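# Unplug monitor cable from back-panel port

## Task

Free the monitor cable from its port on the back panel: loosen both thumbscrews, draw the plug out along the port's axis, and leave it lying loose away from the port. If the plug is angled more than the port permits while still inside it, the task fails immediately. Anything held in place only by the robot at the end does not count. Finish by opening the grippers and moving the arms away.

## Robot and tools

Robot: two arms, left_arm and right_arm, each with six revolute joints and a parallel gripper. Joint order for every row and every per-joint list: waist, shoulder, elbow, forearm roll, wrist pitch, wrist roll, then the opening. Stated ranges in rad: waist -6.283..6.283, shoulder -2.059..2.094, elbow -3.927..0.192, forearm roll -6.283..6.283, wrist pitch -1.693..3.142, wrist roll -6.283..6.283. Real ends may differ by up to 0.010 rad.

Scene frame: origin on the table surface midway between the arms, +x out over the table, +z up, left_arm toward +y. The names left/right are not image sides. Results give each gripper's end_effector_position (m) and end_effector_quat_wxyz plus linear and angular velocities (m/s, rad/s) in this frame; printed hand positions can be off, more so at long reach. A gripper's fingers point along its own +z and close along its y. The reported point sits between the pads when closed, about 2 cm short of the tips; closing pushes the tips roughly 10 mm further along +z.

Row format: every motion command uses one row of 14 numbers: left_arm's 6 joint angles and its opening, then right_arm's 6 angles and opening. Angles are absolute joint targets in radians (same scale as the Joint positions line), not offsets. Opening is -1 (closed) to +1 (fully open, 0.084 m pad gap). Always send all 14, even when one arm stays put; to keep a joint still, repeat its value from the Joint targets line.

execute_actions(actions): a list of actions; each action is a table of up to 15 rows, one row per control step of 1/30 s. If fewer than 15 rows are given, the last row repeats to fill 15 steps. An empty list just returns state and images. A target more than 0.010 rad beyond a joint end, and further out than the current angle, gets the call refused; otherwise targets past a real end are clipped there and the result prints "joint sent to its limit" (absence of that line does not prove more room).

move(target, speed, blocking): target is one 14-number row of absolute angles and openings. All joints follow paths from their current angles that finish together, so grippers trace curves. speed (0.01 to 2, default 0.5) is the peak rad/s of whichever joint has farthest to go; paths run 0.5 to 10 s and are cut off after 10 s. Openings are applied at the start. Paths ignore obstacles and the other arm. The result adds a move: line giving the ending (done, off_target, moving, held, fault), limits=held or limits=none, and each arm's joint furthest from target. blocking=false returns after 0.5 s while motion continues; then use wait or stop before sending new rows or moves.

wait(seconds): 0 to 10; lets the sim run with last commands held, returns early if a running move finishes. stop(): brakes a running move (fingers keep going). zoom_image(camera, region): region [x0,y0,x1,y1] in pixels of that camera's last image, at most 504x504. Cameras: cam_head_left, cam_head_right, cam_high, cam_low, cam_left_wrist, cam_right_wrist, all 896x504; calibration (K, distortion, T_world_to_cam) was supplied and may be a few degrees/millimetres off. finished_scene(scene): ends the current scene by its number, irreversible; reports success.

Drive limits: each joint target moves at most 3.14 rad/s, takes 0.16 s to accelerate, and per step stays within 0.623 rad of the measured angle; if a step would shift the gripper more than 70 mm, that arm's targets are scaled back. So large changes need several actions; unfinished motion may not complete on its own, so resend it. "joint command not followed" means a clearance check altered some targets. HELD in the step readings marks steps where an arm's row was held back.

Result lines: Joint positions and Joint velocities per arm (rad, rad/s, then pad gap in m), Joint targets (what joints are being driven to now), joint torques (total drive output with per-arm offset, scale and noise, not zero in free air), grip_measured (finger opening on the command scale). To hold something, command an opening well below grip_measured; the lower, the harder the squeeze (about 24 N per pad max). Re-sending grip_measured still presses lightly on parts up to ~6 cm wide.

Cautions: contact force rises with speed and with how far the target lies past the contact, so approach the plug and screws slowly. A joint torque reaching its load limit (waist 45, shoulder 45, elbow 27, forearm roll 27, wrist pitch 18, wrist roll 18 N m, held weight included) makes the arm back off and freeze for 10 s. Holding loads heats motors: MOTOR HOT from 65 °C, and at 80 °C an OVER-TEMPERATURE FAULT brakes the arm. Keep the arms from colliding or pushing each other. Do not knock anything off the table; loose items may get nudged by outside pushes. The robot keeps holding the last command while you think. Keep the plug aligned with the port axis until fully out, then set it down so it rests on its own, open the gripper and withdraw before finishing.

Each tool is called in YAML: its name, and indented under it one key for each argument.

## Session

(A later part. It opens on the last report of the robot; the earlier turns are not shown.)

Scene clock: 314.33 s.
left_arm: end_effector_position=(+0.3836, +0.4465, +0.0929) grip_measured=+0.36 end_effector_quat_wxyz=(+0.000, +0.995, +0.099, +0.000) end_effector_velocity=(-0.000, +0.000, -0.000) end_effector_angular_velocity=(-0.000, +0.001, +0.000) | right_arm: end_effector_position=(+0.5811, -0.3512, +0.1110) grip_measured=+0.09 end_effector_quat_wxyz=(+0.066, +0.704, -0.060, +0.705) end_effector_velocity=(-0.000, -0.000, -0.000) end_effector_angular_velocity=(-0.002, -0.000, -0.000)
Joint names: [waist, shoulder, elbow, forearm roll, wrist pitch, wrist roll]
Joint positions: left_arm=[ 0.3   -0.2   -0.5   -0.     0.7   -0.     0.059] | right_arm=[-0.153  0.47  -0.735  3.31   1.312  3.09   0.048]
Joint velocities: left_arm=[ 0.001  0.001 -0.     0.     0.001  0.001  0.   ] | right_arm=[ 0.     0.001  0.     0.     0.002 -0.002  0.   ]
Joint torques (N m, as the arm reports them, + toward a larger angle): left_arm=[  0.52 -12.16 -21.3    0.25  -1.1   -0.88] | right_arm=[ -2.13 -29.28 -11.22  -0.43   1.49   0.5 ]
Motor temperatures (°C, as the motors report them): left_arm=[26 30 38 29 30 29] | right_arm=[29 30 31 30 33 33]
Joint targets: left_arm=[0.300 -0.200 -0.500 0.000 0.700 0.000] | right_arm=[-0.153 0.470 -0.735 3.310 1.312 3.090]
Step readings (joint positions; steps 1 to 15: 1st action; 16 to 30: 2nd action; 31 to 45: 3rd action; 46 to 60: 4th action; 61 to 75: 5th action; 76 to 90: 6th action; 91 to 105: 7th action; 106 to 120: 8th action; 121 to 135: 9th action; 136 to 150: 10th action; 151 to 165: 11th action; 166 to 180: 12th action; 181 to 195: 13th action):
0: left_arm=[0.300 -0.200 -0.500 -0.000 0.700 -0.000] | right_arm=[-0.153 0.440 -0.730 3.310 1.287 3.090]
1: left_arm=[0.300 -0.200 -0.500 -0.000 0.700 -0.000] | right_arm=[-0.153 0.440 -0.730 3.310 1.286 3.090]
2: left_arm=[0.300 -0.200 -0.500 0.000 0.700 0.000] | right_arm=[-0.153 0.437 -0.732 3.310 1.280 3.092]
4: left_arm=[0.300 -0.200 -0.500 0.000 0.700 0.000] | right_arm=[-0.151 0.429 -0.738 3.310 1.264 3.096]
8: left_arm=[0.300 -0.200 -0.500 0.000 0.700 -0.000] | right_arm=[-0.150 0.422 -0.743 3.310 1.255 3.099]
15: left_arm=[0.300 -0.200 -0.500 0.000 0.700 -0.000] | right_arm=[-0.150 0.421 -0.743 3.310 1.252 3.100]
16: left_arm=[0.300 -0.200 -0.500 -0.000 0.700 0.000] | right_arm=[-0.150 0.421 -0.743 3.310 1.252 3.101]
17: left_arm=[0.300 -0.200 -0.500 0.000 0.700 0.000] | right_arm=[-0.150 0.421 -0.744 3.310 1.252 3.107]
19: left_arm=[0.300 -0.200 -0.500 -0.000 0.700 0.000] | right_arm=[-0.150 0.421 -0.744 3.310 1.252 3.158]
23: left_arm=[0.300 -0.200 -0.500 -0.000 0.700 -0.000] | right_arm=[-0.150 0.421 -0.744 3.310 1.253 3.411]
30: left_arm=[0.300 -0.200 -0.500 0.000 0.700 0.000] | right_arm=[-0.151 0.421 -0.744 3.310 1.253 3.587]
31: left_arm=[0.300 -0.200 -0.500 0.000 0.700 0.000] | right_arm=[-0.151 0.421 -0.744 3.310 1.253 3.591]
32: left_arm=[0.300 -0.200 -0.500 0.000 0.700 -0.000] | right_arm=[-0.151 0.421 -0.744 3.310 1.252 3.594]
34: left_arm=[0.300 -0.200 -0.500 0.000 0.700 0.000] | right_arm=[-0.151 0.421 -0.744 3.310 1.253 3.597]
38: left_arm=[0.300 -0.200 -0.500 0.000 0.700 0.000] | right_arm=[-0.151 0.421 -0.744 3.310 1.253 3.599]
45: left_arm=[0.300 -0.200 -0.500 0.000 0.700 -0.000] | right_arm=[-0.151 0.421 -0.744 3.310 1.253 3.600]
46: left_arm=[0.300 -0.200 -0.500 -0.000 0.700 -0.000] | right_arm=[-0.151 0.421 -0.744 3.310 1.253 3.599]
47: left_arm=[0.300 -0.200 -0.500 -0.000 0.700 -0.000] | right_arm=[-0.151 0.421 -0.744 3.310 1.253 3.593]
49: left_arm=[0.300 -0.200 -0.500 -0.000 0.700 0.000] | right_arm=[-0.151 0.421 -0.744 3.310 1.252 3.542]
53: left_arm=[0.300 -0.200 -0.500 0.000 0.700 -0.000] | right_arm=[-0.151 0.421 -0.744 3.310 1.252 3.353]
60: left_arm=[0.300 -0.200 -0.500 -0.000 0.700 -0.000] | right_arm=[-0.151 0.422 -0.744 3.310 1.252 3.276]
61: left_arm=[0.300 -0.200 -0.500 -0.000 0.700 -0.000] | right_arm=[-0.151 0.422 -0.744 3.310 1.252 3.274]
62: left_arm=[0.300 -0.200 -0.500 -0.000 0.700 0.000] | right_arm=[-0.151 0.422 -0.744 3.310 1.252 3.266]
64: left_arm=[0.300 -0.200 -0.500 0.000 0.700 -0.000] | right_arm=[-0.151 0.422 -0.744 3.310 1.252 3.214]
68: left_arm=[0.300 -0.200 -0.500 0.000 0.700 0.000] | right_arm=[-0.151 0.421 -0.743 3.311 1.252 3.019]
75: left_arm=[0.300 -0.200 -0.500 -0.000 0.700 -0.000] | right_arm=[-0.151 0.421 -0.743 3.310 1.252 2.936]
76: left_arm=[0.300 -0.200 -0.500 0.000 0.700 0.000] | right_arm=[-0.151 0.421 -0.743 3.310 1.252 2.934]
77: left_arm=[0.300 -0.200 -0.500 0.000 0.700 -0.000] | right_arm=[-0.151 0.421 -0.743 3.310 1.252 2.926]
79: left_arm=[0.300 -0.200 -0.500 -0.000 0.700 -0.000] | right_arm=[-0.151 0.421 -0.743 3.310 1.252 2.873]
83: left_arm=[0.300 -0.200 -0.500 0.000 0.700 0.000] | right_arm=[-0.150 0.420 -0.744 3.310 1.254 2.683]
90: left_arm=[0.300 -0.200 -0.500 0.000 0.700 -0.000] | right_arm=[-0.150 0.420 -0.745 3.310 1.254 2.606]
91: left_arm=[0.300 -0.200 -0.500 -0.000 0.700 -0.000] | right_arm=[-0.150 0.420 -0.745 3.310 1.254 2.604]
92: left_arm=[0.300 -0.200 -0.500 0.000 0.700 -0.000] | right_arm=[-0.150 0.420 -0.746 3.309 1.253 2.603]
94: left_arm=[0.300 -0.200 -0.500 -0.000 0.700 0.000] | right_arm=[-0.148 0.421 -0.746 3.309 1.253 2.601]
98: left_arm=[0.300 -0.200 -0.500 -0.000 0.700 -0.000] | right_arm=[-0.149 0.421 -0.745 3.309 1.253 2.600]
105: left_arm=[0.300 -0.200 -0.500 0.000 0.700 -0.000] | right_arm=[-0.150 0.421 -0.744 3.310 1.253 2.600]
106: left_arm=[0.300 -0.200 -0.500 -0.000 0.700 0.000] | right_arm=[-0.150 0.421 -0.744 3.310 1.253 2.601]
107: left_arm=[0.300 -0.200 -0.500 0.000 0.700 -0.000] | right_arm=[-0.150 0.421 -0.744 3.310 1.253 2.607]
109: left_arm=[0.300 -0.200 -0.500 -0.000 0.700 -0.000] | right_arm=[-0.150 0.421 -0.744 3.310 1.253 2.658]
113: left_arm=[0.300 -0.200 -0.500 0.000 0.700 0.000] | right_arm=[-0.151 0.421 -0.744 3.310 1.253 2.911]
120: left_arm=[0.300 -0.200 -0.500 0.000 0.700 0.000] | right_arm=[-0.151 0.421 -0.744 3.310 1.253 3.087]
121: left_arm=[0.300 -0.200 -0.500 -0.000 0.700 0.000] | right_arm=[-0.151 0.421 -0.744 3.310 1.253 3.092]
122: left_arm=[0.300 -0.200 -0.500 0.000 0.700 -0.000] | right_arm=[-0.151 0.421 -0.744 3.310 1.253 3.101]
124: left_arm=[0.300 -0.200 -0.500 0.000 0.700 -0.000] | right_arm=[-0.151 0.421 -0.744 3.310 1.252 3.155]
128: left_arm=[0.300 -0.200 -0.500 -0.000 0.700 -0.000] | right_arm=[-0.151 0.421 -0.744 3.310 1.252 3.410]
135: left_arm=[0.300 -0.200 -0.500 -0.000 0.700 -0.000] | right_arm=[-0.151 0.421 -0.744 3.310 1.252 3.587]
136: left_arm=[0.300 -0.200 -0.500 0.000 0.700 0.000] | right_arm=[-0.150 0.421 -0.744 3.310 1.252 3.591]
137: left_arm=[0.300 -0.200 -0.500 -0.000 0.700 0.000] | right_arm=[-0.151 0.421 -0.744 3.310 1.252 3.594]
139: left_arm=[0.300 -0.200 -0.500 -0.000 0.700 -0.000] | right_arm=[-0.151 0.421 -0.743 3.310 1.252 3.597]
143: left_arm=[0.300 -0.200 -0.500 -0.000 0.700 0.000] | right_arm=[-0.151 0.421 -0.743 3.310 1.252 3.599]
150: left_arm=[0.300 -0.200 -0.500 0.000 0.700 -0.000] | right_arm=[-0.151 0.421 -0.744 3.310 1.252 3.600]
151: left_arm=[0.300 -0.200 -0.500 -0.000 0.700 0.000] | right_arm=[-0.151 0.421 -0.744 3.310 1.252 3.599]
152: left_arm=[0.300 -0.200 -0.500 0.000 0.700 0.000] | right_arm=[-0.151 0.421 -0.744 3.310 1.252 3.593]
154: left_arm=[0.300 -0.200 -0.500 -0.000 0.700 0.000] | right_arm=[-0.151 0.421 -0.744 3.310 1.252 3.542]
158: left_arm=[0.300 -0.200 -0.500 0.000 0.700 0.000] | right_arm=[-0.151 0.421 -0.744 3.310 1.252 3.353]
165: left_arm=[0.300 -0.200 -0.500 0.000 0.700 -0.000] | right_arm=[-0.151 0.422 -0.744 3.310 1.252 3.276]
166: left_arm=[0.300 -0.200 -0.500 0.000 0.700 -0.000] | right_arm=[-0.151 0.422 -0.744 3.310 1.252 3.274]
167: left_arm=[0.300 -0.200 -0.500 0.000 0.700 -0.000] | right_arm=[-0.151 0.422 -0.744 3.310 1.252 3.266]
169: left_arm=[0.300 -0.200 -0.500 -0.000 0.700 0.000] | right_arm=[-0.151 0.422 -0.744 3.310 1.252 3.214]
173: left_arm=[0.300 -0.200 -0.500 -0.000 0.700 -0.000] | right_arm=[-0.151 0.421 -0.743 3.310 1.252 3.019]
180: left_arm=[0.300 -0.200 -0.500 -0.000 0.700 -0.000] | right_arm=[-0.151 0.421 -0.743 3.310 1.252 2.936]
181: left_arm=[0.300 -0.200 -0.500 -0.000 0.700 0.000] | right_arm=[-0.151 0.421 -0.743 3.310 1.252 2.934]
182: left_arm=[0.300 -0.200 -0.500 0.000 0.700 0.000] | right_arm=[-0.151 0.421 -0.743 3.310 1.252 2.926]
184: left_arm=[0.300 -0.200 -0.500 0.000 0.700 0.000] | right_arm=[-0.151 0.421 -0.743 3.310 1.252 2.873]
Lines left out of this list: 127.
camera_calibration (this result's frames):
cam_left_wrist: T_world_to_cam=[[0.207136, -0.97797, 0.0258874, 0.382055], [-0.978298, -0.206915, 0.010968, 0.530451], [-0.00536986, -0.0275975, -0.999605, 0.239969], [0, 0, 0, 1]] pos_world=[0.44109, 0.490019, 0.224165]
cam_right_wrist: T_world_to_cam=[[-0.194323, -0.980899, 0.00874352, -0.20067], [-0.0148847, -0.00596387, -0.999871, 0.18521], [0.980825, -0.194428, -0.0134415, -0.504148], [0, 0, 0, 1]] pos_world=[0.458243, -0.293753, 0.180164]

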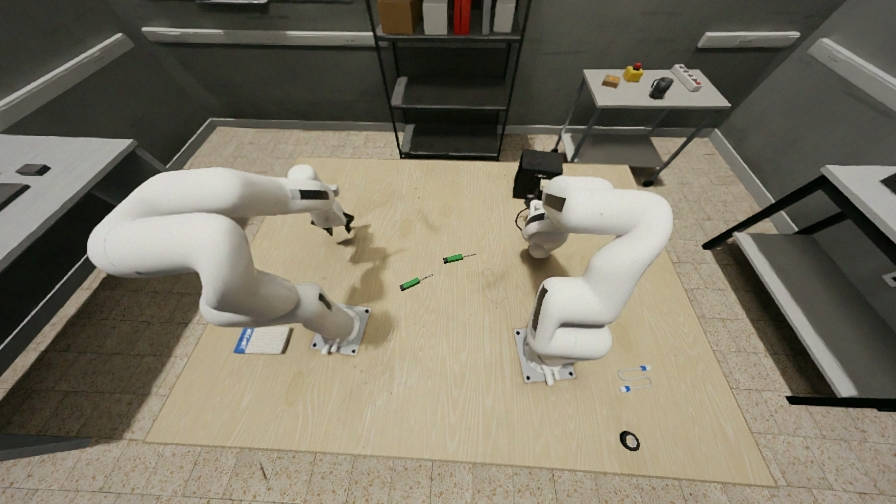

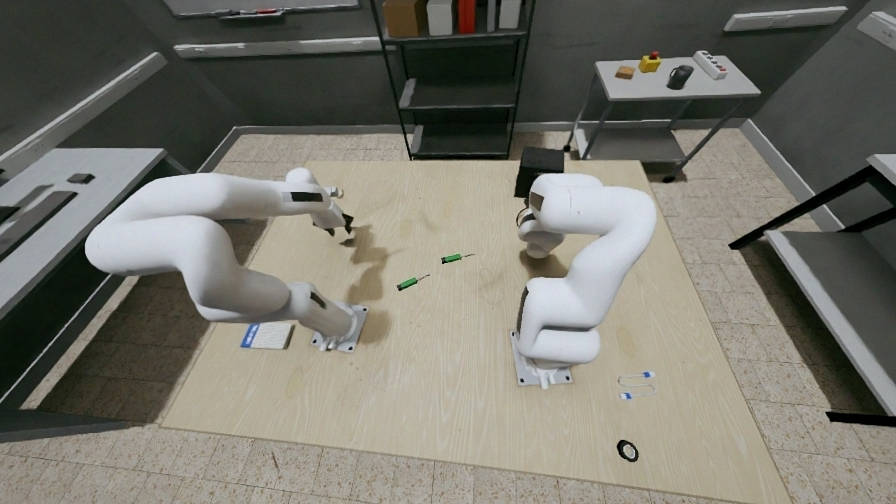

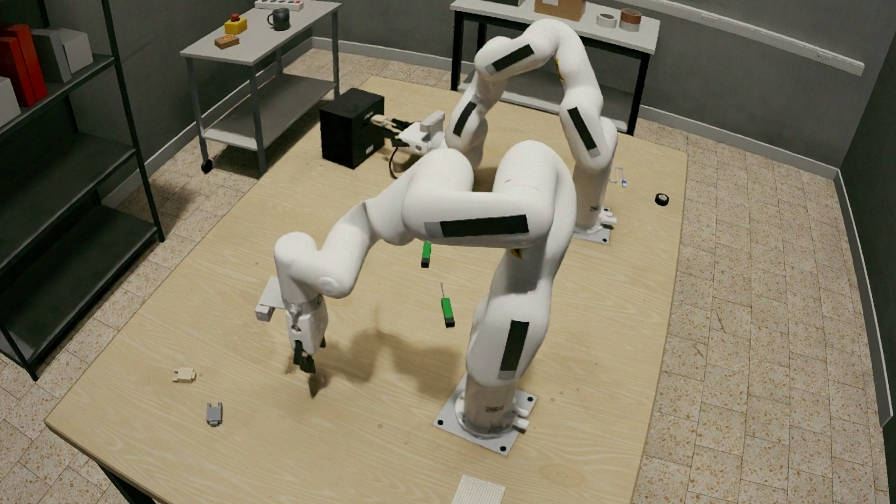

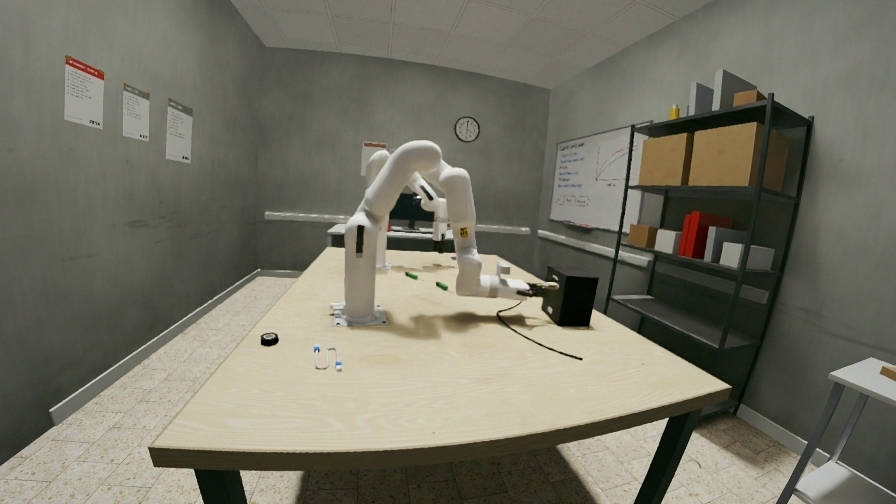

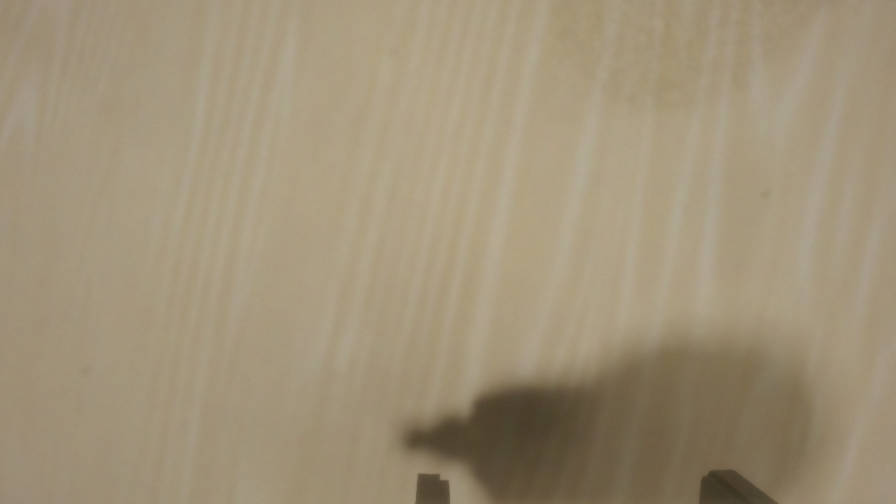

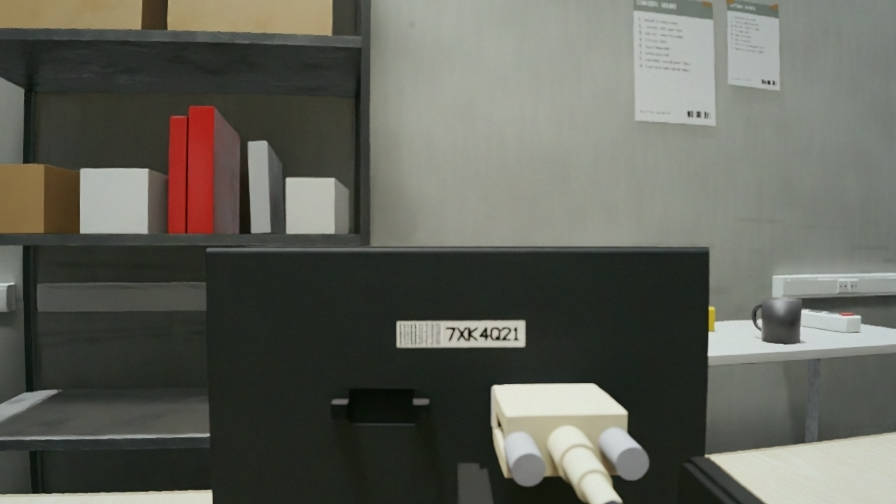

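execute_actions:
  actions:
    - [[0.3,-0.2,-0.5,0,0.7,0,0.37,-0.147,0.421,-0.744,3.31,1.2525,3.1,0]]
    - [[0.3,-0.2,-0.5,0,0.7,0,0.37,-0.147,0.421,-0.744,3.31,1.2525,3.5,0]]
    - [[0.3,-0.2,-0.5,0,0.7,0,0.37,-0.147,0.421,-0.744,3.31,1.2525,3.5,-1]]
    - [[0.3,-0.2,-0.5,0,0.7,0,0.37,-0.147,0.421,-0.744,3.31,1.2525,3.5,-1]]
    - [[0.3,-0.2,-0.5,0,0.7,0,0.37,-0.147,0.421,-0.744,3.31,1.2525,3.5,-1]]
    - [[0.3,-0.2,-0.5,0,0.7,0,0.37,-0.147,0.421,-0.744,3.31,1.2525,3.35,-1]]
    - [[0.3,-0.2,-0.5,0,0.7,0,0.37,-0.147,0.421,-0.744,3.31,1.2525,3.2,-1]]
    - [[0.3,-0.2,-0.5,0,0.7,0,0.37,-0.147,0.421,-0.744,3.31,1.2525,3.05,-1]]
    - [[0.3,-0.2,-0.5,0,0.7,0,0.37,-0.147,0.421,-0.744,3.31,1.2525,2.9,-1]]
    - [[0.3,-0.2,-0.5,0,0.7,0,0.37,-0.147,0.421,-0.744,3.31,1.2525,2.75,-1]]
    - [[0.3,-0.2,-0.5,0,0.7,0,0.37,-0.147,0.421,-0.744,3.31,1.2525,2.6,-1]]
    - [[0.3,-0.2,-0.5,0,0.7,0,0.37,-0.1505,0.421,-0.744,3.31,1.2525,2.6,0.1]]
    - [[0.3,-0.2,-0.5,0,0.7,0,0.37,-0.1505,0.421,-0.744,3.31,1.2525,3.1,0]]
    - [[0.3,-0.2,-0.5,0,0.7,0,0.37,-0.1505,0.421,-0.744,3.31,1.2525,3.6,0]]
    - [[0.3,-0.2,-0.5,0,0.7,0,0.37,-0.1505,0.421,-0.744,3.31,1.2525,3.6,-0.8]]
    - [[0.3,-0.2,-0.5,0,0.7,0,0.37,-0.1505,0.421,-0.744,3.31,1.2525,3.27,-0.8]]
    - [[0.3,-0.2,-0.5,0,0.7,0,0.37,-0.1505,0.421,-0.744,3.31,1.2525,2.93,-0.8]]
    - [[0.3,-0.2,-0.5,0,0.7,0,0.37,-0.1505,0.421,-0.744,3.31,1.2525,2.6,-0.8]]
    - [[0.3,-0.2,-0.5,0,0.7,0,0.37,-0.1505,0.421,-0.744,3.31,1.2525,2.6,0]]
    - [[0.3,-0.2,-0.5,0,0.7,0,0.37,-0.1505,0.421,-0.744,3.31,1.2525,3.1,0]]
    - [[0.3,-0.2,-0.5,0,0.7,0,0.37,-0.1505,0.421,-0.744,3.31,1.2525,3.6,0]]
    - [[0.3,-0.2,-0.5,0,0.7,0,0.37,-0.1505,0.421,-0.744,3.31,1.2525,3.6,-0.8]]
    - [[0.3,-0.2,-0.5,0,0.7,0,0.37,-0.1505,0.421,-0.744,3.31,1.2525,3.27,-0.8]]
    - [[0.3,-0.2,-0.5,0,0.7,0,0.37,-0.1505,0.421,-0.744,3.31,1.2525,2.93,-0.8]]
    - [[0.3,-0.2,-0.5,0,0.7,0,0.37,-0.1505,0.421,-0.744,3.31,1.2525,2.6,-0.8]]
    - [[0.3,-0.2,-0.5,0,0.7,0,0.37,-0.1505,0.421,-0.744,3.31,1.2525,2.6,0]]
    - [[0.3,-0.2,-0.5,0,0.7,0,0.37,-0.1505,0.421,-0.744,3.31,1.2525,3.1,0]]
    - [[0.3,-0.2,-0.5,0,0.7,0,0.37,-0.1505,0.421,-0.744,3.31,1.2525,3.6,0]]
    - [[0.3,-0.2,-0.5,0,0.7,0,0.37,-0.1505,0.421,-0.744,3.31,1.2525,3.6,-0.8]]
    - [[0.3,-0.2,-0.5,0,0.7,0,0.37,-0.1505,0.421,-0.744,3.31,1.2525,3.27,-0.8]]
    - [[0.3,-0.2,-0.5,0,0.7,0,0.37,-0.1505,0.421,-0.744,3.31,1.2525,2.93,-0.8]]
    - [[0.3,-0.2,-0.5,0,0.7,0,0.37,-0.1505,0.421,-0.744,3.31,1.2525,2.6,-0.8]]
    - [[0.3,-0.2,-0.5,0,0.7,0,0.37,-0.1505,0.421,-0.744,3.31,1.2525,2.6,0]]
    - [[0.3,-0.2,-0.5,0,0.7,0,0.37,-0.152,0.421,-0.744,3.31,1.2525,3.09,0.1]]
    - [[0.3,-0.2,-0.5,0,0.7,0,0.37,-0.153,0.47,-0.735,3.31,1.312,3.09,0.1]]
    - [[0.3,-0.2,-0.5,0,0.7,0,0.37,-0.153,0.47,-0.735,3.31,1.312,3.09,0.1]]

zoom_image:
  camera: "cam_right_wrist"
  region: [450,350,710,504]

Scene clock: 374.20 s.
left_arm: end_effector_position=(+0.3836, +0.4465, +0.0929) grip_measured=+0.36 end_effector_quat_wxyz=(+0.000, +0.995, +0.099, +0.000) end_effector_velocity=(+0.000, +0.000, +0.000) end_effector_angular_velocity=(+0.000, -0.001, -0.001) | right_arm: end_effector_position=(+0.5811, -0.3512, +0.1109) grip_measured=+0.09 end_effector_quat_wxyz=(+0.066, +0.704, -0.060, +0.705) end_effector_velocity=(-0.000, +0.000, +0.000) end_effector_angular_velocity=(-0.000, +0.000, +0.000)
Joint names: [waist, shoulder, elbow, forearm roll, wrist pitch, wrist roll]
Joint positions: left_arm=[ 0.3   -0.2   -0.5   -0.     0.7   -0.     0.059] | right_arm=[-0.153  0.47  -0.735  3.31   1.312  3.09   0.048]
Joint velocities: left_arm=[ 0.    -0.    -0.001  0.     0.     0.001 -0.   ] | right_arm=[ 0. -0.  0.  0.  0. -0. -0.]
Joint torques (N m, as the arm reports them, + toward a larger angle): left_arm=[  0.55 -13.16 -20.58   0.44  -1.48  -0.72] | right_arm=[ -2.53 -29.29 -10.93  -0.12   1.71   0.54]
Motor temperatures (°C, as the motors report them): left_arm=[26 30 38 29 30 29] | right_arm=[29 30 31 30 33 33]
Joint targets: left_arm=[0.300 -0.200 -0.500 0.000 0.700 0.000] | right_arm=[-0.153 0.470 -0.735 3.310 1.312 3.090]
Step readings (joint positions; steps 1 to 15: 1st action; 16 to 30: 2nd action; 31 to 45: 3rd action; 46 to 60: 4th action; 61 to 75: 5th action; 76 to 90: 6th action; 91 to 105: 7th action; 106 to 120: 8th action; 121 to 135: 9th action; 136 to 150: 10th action; 151 to 165: 11th action; 166 to 180: 12th action; 181 to 195: 13th action):
0: left_arm=[0.300 -0.200 -0.500 -0.000 0.700 -0.000] | right_arm=[-0.153 0.470 -0.735 3.310 1.312 3.090]
1: left_arm=[0.300 -0.200 -0.500 -0.000 0.700 -0.000] | right_arm=[-0.153 0.470 -0.735 3.310 1.311 3.090]
2: left_arm=[0.300 -0.200 -0.500 0.000 0.700 0.000] | right_arm=[-0.153 0.466 -0.735 3.310 1.304 3.091]
4: left_arm=[0.300 -0.200 -0.500 0.000 0.700 -0.000] | right_arm=[-0.150 0.444 -0.738 3.310 1.277 3.096]
8: left_arm=[0.300 -0.200 -0.500 0.000 0.700 0.000] | right_arm=[-0.147 0.424 -0.744 3.310 1.258 3.099]
15: left_arm=[0.300 -0.200 -0.500 -0.000 0.700 0.000] | right_arm=[-0.147 0.422 -0.744 3.310 1.253 3.100]
16: left_arm=[0.300 -0.200 -0.500 -0.000 0.700 0.000] | right_arm=[-0.147 0.422 -0.744 3.310 1.253 3.101]
17: left_arm=[0.300 -0.200 -0.500 -0.000 0.700 0.000] | right_arm=[-0.147 0.421 -0.744 3.310 1.253 3.107]
19: left_arm=[0.300 -0.200 -0.500 0.000 0.700 0.000] | right_arm=[-0.147 0.421 -0.744 3.310 1.252 3.158]
23: left_arm=[0.300 -0.200 -0.500 -0.000 0.700 0.000] | right_arm=[-0.147 0.421 -0.744 3.310 1.253 3.378]
30: left_arm=[0.300 -0.200 -0.500 -0.000 0.700 0.000] | right_arm=[-0.147 0.421 -0.744 3.310 1.253 3.492]
31: left_arm=[0.300 -0.200 -0.500 -0.000 0.700 0.000] | right_arm=[-0.147 0.421 -0.744 3.310 1.253 3.494]
32: left_arm=[0.300 -0.200 -0.500 0.000 0.700 0.000] | right_arm=[-0.149 0.421 -0.743 3.311 1.252 3.496]
34: left_arm=[0.300 -0.200 -0.500 0.000 0.700 -0.000] | right_arm=[-0.149 0.421 -0.741 3.311 1.253 3.498]
38: left_arm=[0.300 -0.200 -0.500 0.000 0.700 0.000] | right_arm=[-0.148 0.421 -0.742 3.311 1.252 3.499]
45: left_arm=[0.300 -0.200 -0.500 0.000 0.700 -0.000] | right_arm=[-0.148 0.421 -0.742 3.311 1.252 3.500]
46: left_arm=[0.300 -0.200 -0.500 -0.000 0.700 -0.000] | right_arm=[-0.148 0.421 -0.742 3.311 1.252 3.500]
47: left_arm=[0.300 -0.200 -0.500 -0.000 0.700 -0.000] | right_arm=[-0.148 0.421 -0.742 3.311 1.252 3.500]
49: left_arm=[0.300 -0.200 -0.500 0.000 0.700 0.000] | right_arm=[-0.148 0.421 -0.742 3.311 1.252 3.500]
53: left_arm=[0.300 -0.200 -0.500 -0.000 0.700 -0.000] | right_arm=[-0.148 0.421 -0.743 3.311 1.252 3.500]
60: left_arm=[0.300 -0.200 -0.500 0.000 0.700 0.000] | right_arm=[-0.148 0.421 -0.743 3.311 1.252 3.500]
61: left_arm=[0.300 -0.200 -0.500 0.000 0.700 -0.000] | right_arm=[-0.148 0.421 -0.743 3.311 1.252 3.500]
62: left_arm=[0.300 -0.200 -0.500 -0.000 0.700 -0.000] | right_arm=[-0.148 0.421 -0.743 3.311 1.252 3.500]
64: left_arm=[0.300 -0.200 -0.500 0.000 0.700 -0.000] | right_arm=[-0.148 0.421 -0.743 3.311 1.252 3.500]
68: left_arm=[0.300 -0.200 -0.500 0.000 0.700 -0.000] | right_arm=[-0.148 0.421 -0.743 3.310 1.252 3.500]
75: left_arm=[0.300 -0.200 -0.500 0.000 0.700 0.000] | right_arm=[-0.148 0.421 -0.743 3.310 1.252 3.500]
76: left_arm=[0.300 -0.200 -0.500 0.000 0.700 0.000] | right_arm=[-0.148 0.421 -0.743 3.310 1.252 3.499]
77: left_arm=[0.300 -0.200 -0.500 -0.000 0.700 0.000] | right_arm=[-0.148 0.421 -0.743 3.310 1.252 3.493]
79: left_arm=[0.300 -0.200 -0.500 -0.000 0.700 0.000] | right_arm=[-0.148 0.422 -0.744 3.310 1.251 3.447]
83: left_arm=[0.300 -0.200 -0.500 0.000 0.700 0.000] | right_arm=[-0.148 0.423 -0.744 3.310 1.250 3.371]
90: left_arm=[0.300 -0.200 -0.500 -0.000 0.700 -0.000] | right_arm=[-0.148 0.423 -0.744 3.310 1.250 3.352]
91: left_arm=[0.300 -0.200 -0.500 0.000 0.700 -0.000] | right_arm=[-0.148 0.423 -0.744 3.310 1.250 3.351]
92: left_arm=[0.300 -0.200 -0.500 -0.000 0.700 -0.000] | right_arm=[-0.148 0.423 -0.744 3.310 1.250 3.344]
94: left_arm=[0.300 -0.200 -0.500 0.000 0.700 0.000] | right_arm=[-0.148 0.423 -0.744 3.310 1.249 3.297]
98: left_arm=[0.300 -0.200 -0.500 -0.000 0.700 0.000] | right_arm=[-0.148 0.423 -0.744 3.311 1.247 3.221]
105: left_arm=[0.300 -0.200 -0.500 -0.000 0.700 0.000] | right_arm=[-0.148 0.422 -0.744 3.312 1.246 3.202]
106: left_arm=[0.300 -0.200 -0.500 0.000 0.700 0.000] | right_arm=[-0.148 0.422 -0.744 3.312 1.246 3.200]
107: left_arm=[0.300 -0.200 -0.500 -0.000 0.700 -0.000] | right_arm=[-0.148 0.422 -0.744 3.312 1.246 3.193]
109: left_arm=[0.300 -0.200 -0.500 0.000 0.700 -0.000] | right_arm=[-0.148 0.421 -0.743 3.312 1.247 3.147]
113: left_arm=[0.300 -0.200 -0.500 -0.000 0.700 0.000] | right_arm=[-0.149 0.420 -0.743 3.312 1.248 3.071]
120: left_arm=[0.300 -0.200 -0.500 0.000 0.700 -0.000] | right_arm=[-0.149 0.421 -0.743 3.313 1.249 3.052]
121: left_arm=[0.300 -0.200 -0.500 -0.000 0.700 0.000] | right_arm=[-0.149 0.421 -0.743 3.313 1.249 3.050]
122: left_arm=[0.300 -0.200 -0.500 0.000 0.700 0.000] | right_arm=[-0.149 0.421 -0.743 3.313 1.250 3.043]
124: left_arm=[0.300 -0.200 -0.500 0.000 0.700 0.000] | right_arm=[-0.149 0.421 -0.743 3.313 1.250 2.997]
128: left_arm=[0.300 -0.200 -0.500 0.000 0.700 -0.000] | right_arm=[-0.149 0.420 -0.744 3.313 1.252 2.921]
135: left_arm=[0.300 -0.200 -0.500 0.000 0.700 0.000] | right_arm=[-0.149 0.421 -0.744 3.313 1.253 2.902]
136: left_arm=[0.300 -0.200 -0.500 -0.000 0.700 -0.000] | right_arm=[-0.149 0.421 -0.744 3.313 1.253 2.900]
137: left_arm=[0.300 -0.200 -0.500 0.000 0.700 -0.000] | right_arm=[-0.149 0.421 -0.744 3.313 1.253 2.893]
139: left_arm=[0.300 -0.200 -0.500 -0.000 0.700 0.000] | right_arm=[-0.149 0.420 -0.744 3.313 1.253 2.847]
143: left_arm=[0.300 -0.200 -0.500 -0.000 0.700 0.000] | right_arm=[-0.148 0.420 -0.746 3.312 1.254 2.770]
150: left_arm=[0.300 -0.200 -0.500 -0.000 0.700 -0.000] | right_arm=[-0.148 0.420 -0.746 3.312 1.254 2.751]
151: left_arm=[0.300 -0.200 -0.500 0.000 0.700 -0.000] | right_arm=[-0.148 0.420 -0.746 3.312 1.254 2.750]
152: left_arm=[0.300 -0.200 -0.500 -0.000 0.700 -0.000] | right_arm=[-0.148 0.420 -0.746 3.312 1.254 2.743]
154: left_arm=[0.300 -0.200 -0.500 -0.000 0.700 -0.000] | right_arm=[-0.148 0.419 -0.746 3.312 1.255 2.697]
158: left_arm=[0.300 -0.200 -0.500 -0.000 0.700 0.000] | right_arm=[-0.147 0.419 -0.746 3.311 1.255 2.621]
165: left_arm=[0.300 -0.200 -0.500 -0.000 0.700 0.000] | right_arm=[-0.147 0.419 -0.746 3.311 1.254 2.602]
166: left_arm=[0.300 -0.200 -0.500 0.000 0.700 0.000] | right_arm=[-0.147 0.419 -0.746 3.310 1.254 2.601]
167: left_arm=[0.300 -0.200 -0.500 0.000 0.700 0.000] | right_arm=[-0.145 0.420 -0.747 3.308 1.253 2.601]
169: left_arm=[0.300 -0.200 -0.500 0.000 0.700 -0.000] | right_arm=[-0.142 0.420 -0.748 3.306 1.252 2.600]
173: left_arm=[0.300 -0.200 -0.500 -0.000 0.700 0.000] | right_arm=[-0.145 0.421 -0.746 3.307 1.252 2.600]
180: left_arm=[0.300 -0.200 -0.500 -0.000 0.700 0.000] | right_arm=[-0.149 0.421 -0.744 3.309 1.252 2.600]
181: left_arm=[0.300 -0.200 -0.500 -0.000 0.700 0.000] | right_arm=[-0.149 0.421 -0.744 3.310 1.252 2.601]
182: left_arm=[0.300 -0.200 -0.500 0.000 0.700 -0.000] | right_arm=[-0.150 0.421 -0.744 3.310 1.252 2.607]
184: left_arm=[0.300 -0.200 -0.500 -0.000 0.700 0.000] | right_arm=[-0.150 0.421 -0.744 3.310 1.252 2.658]
Lines left out of this list: 117.
camera_calibration (this result's frames):
cam_left_wrist: T_world_to_cam=[[0.207135, -0.97797, 0.0258874, 0.382055], [-0.978298, -0.206915, 0.0109683, 0.53045], [-0.00537017, -0.0275975, -0.999605, 0.239969], [0, 0, 0, 1]] pos_world=[0.44109, 0.490019, 0.224165]
cam_right_wrist: T_world_to_cam=[[-0.194316, -0.9809, 0.00874767, -0.200672], [-0.0149108, -0.00596303, -0.999871, 0.185214], [0.980826, -0.194421, -0.0134673, -0.504137], [0, 0, 0, 1]] pos_world=[0.458239, -0.29375, 0.180157]

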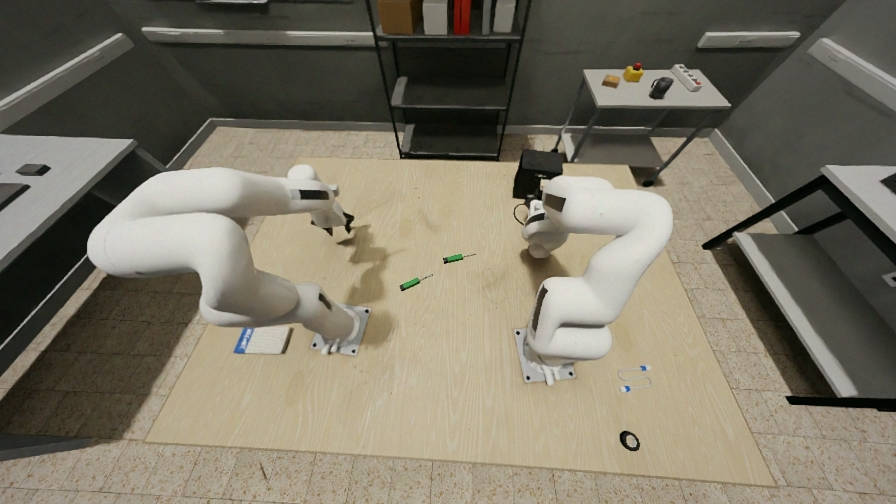

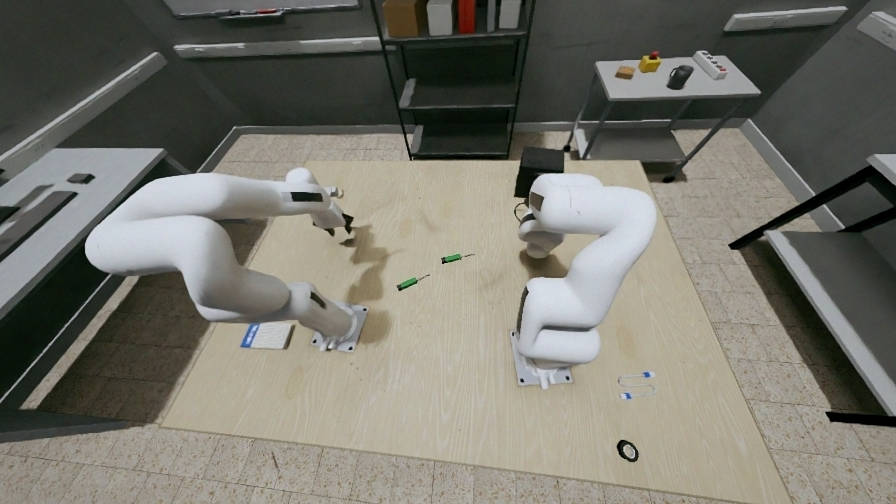

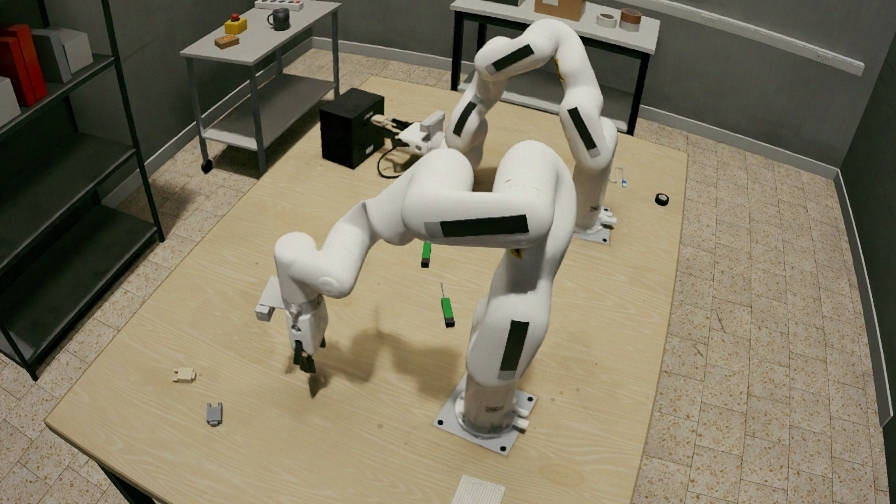

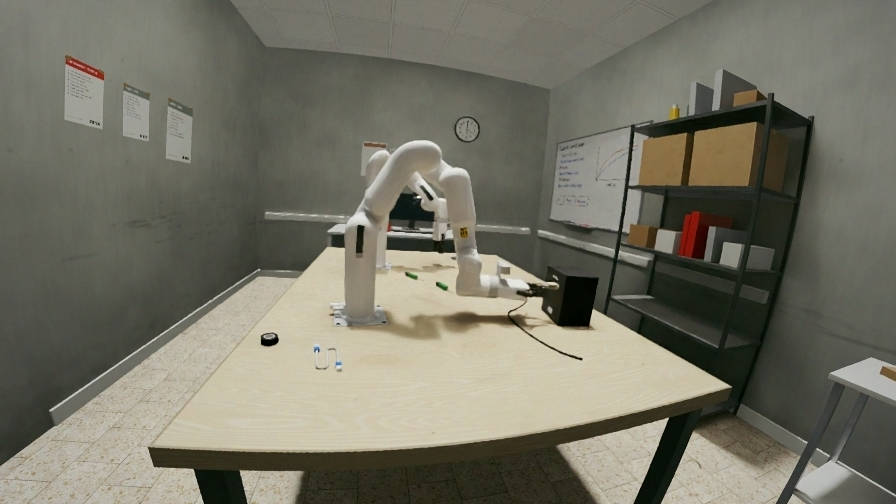

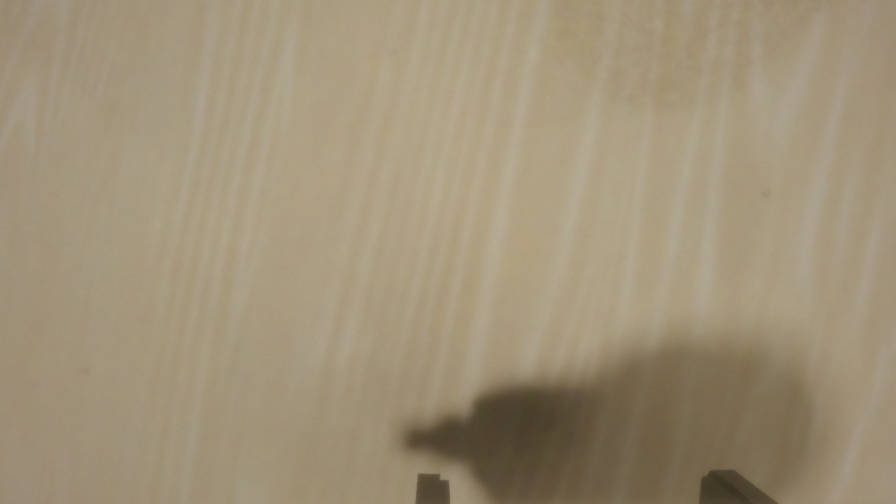

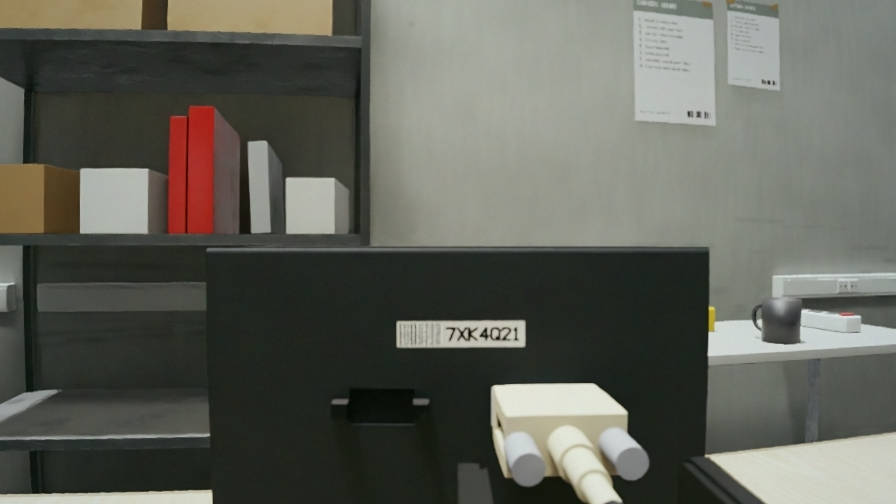

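Region (450, 350, 710, 504) of cam_right_wrist's 896x504 image, scaled by 1.938, with more detail than that image has; it fills the top 299 rows of this view, and the rest is white.

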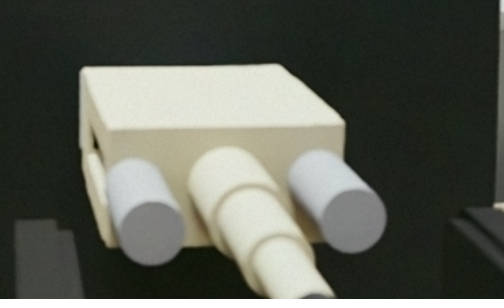

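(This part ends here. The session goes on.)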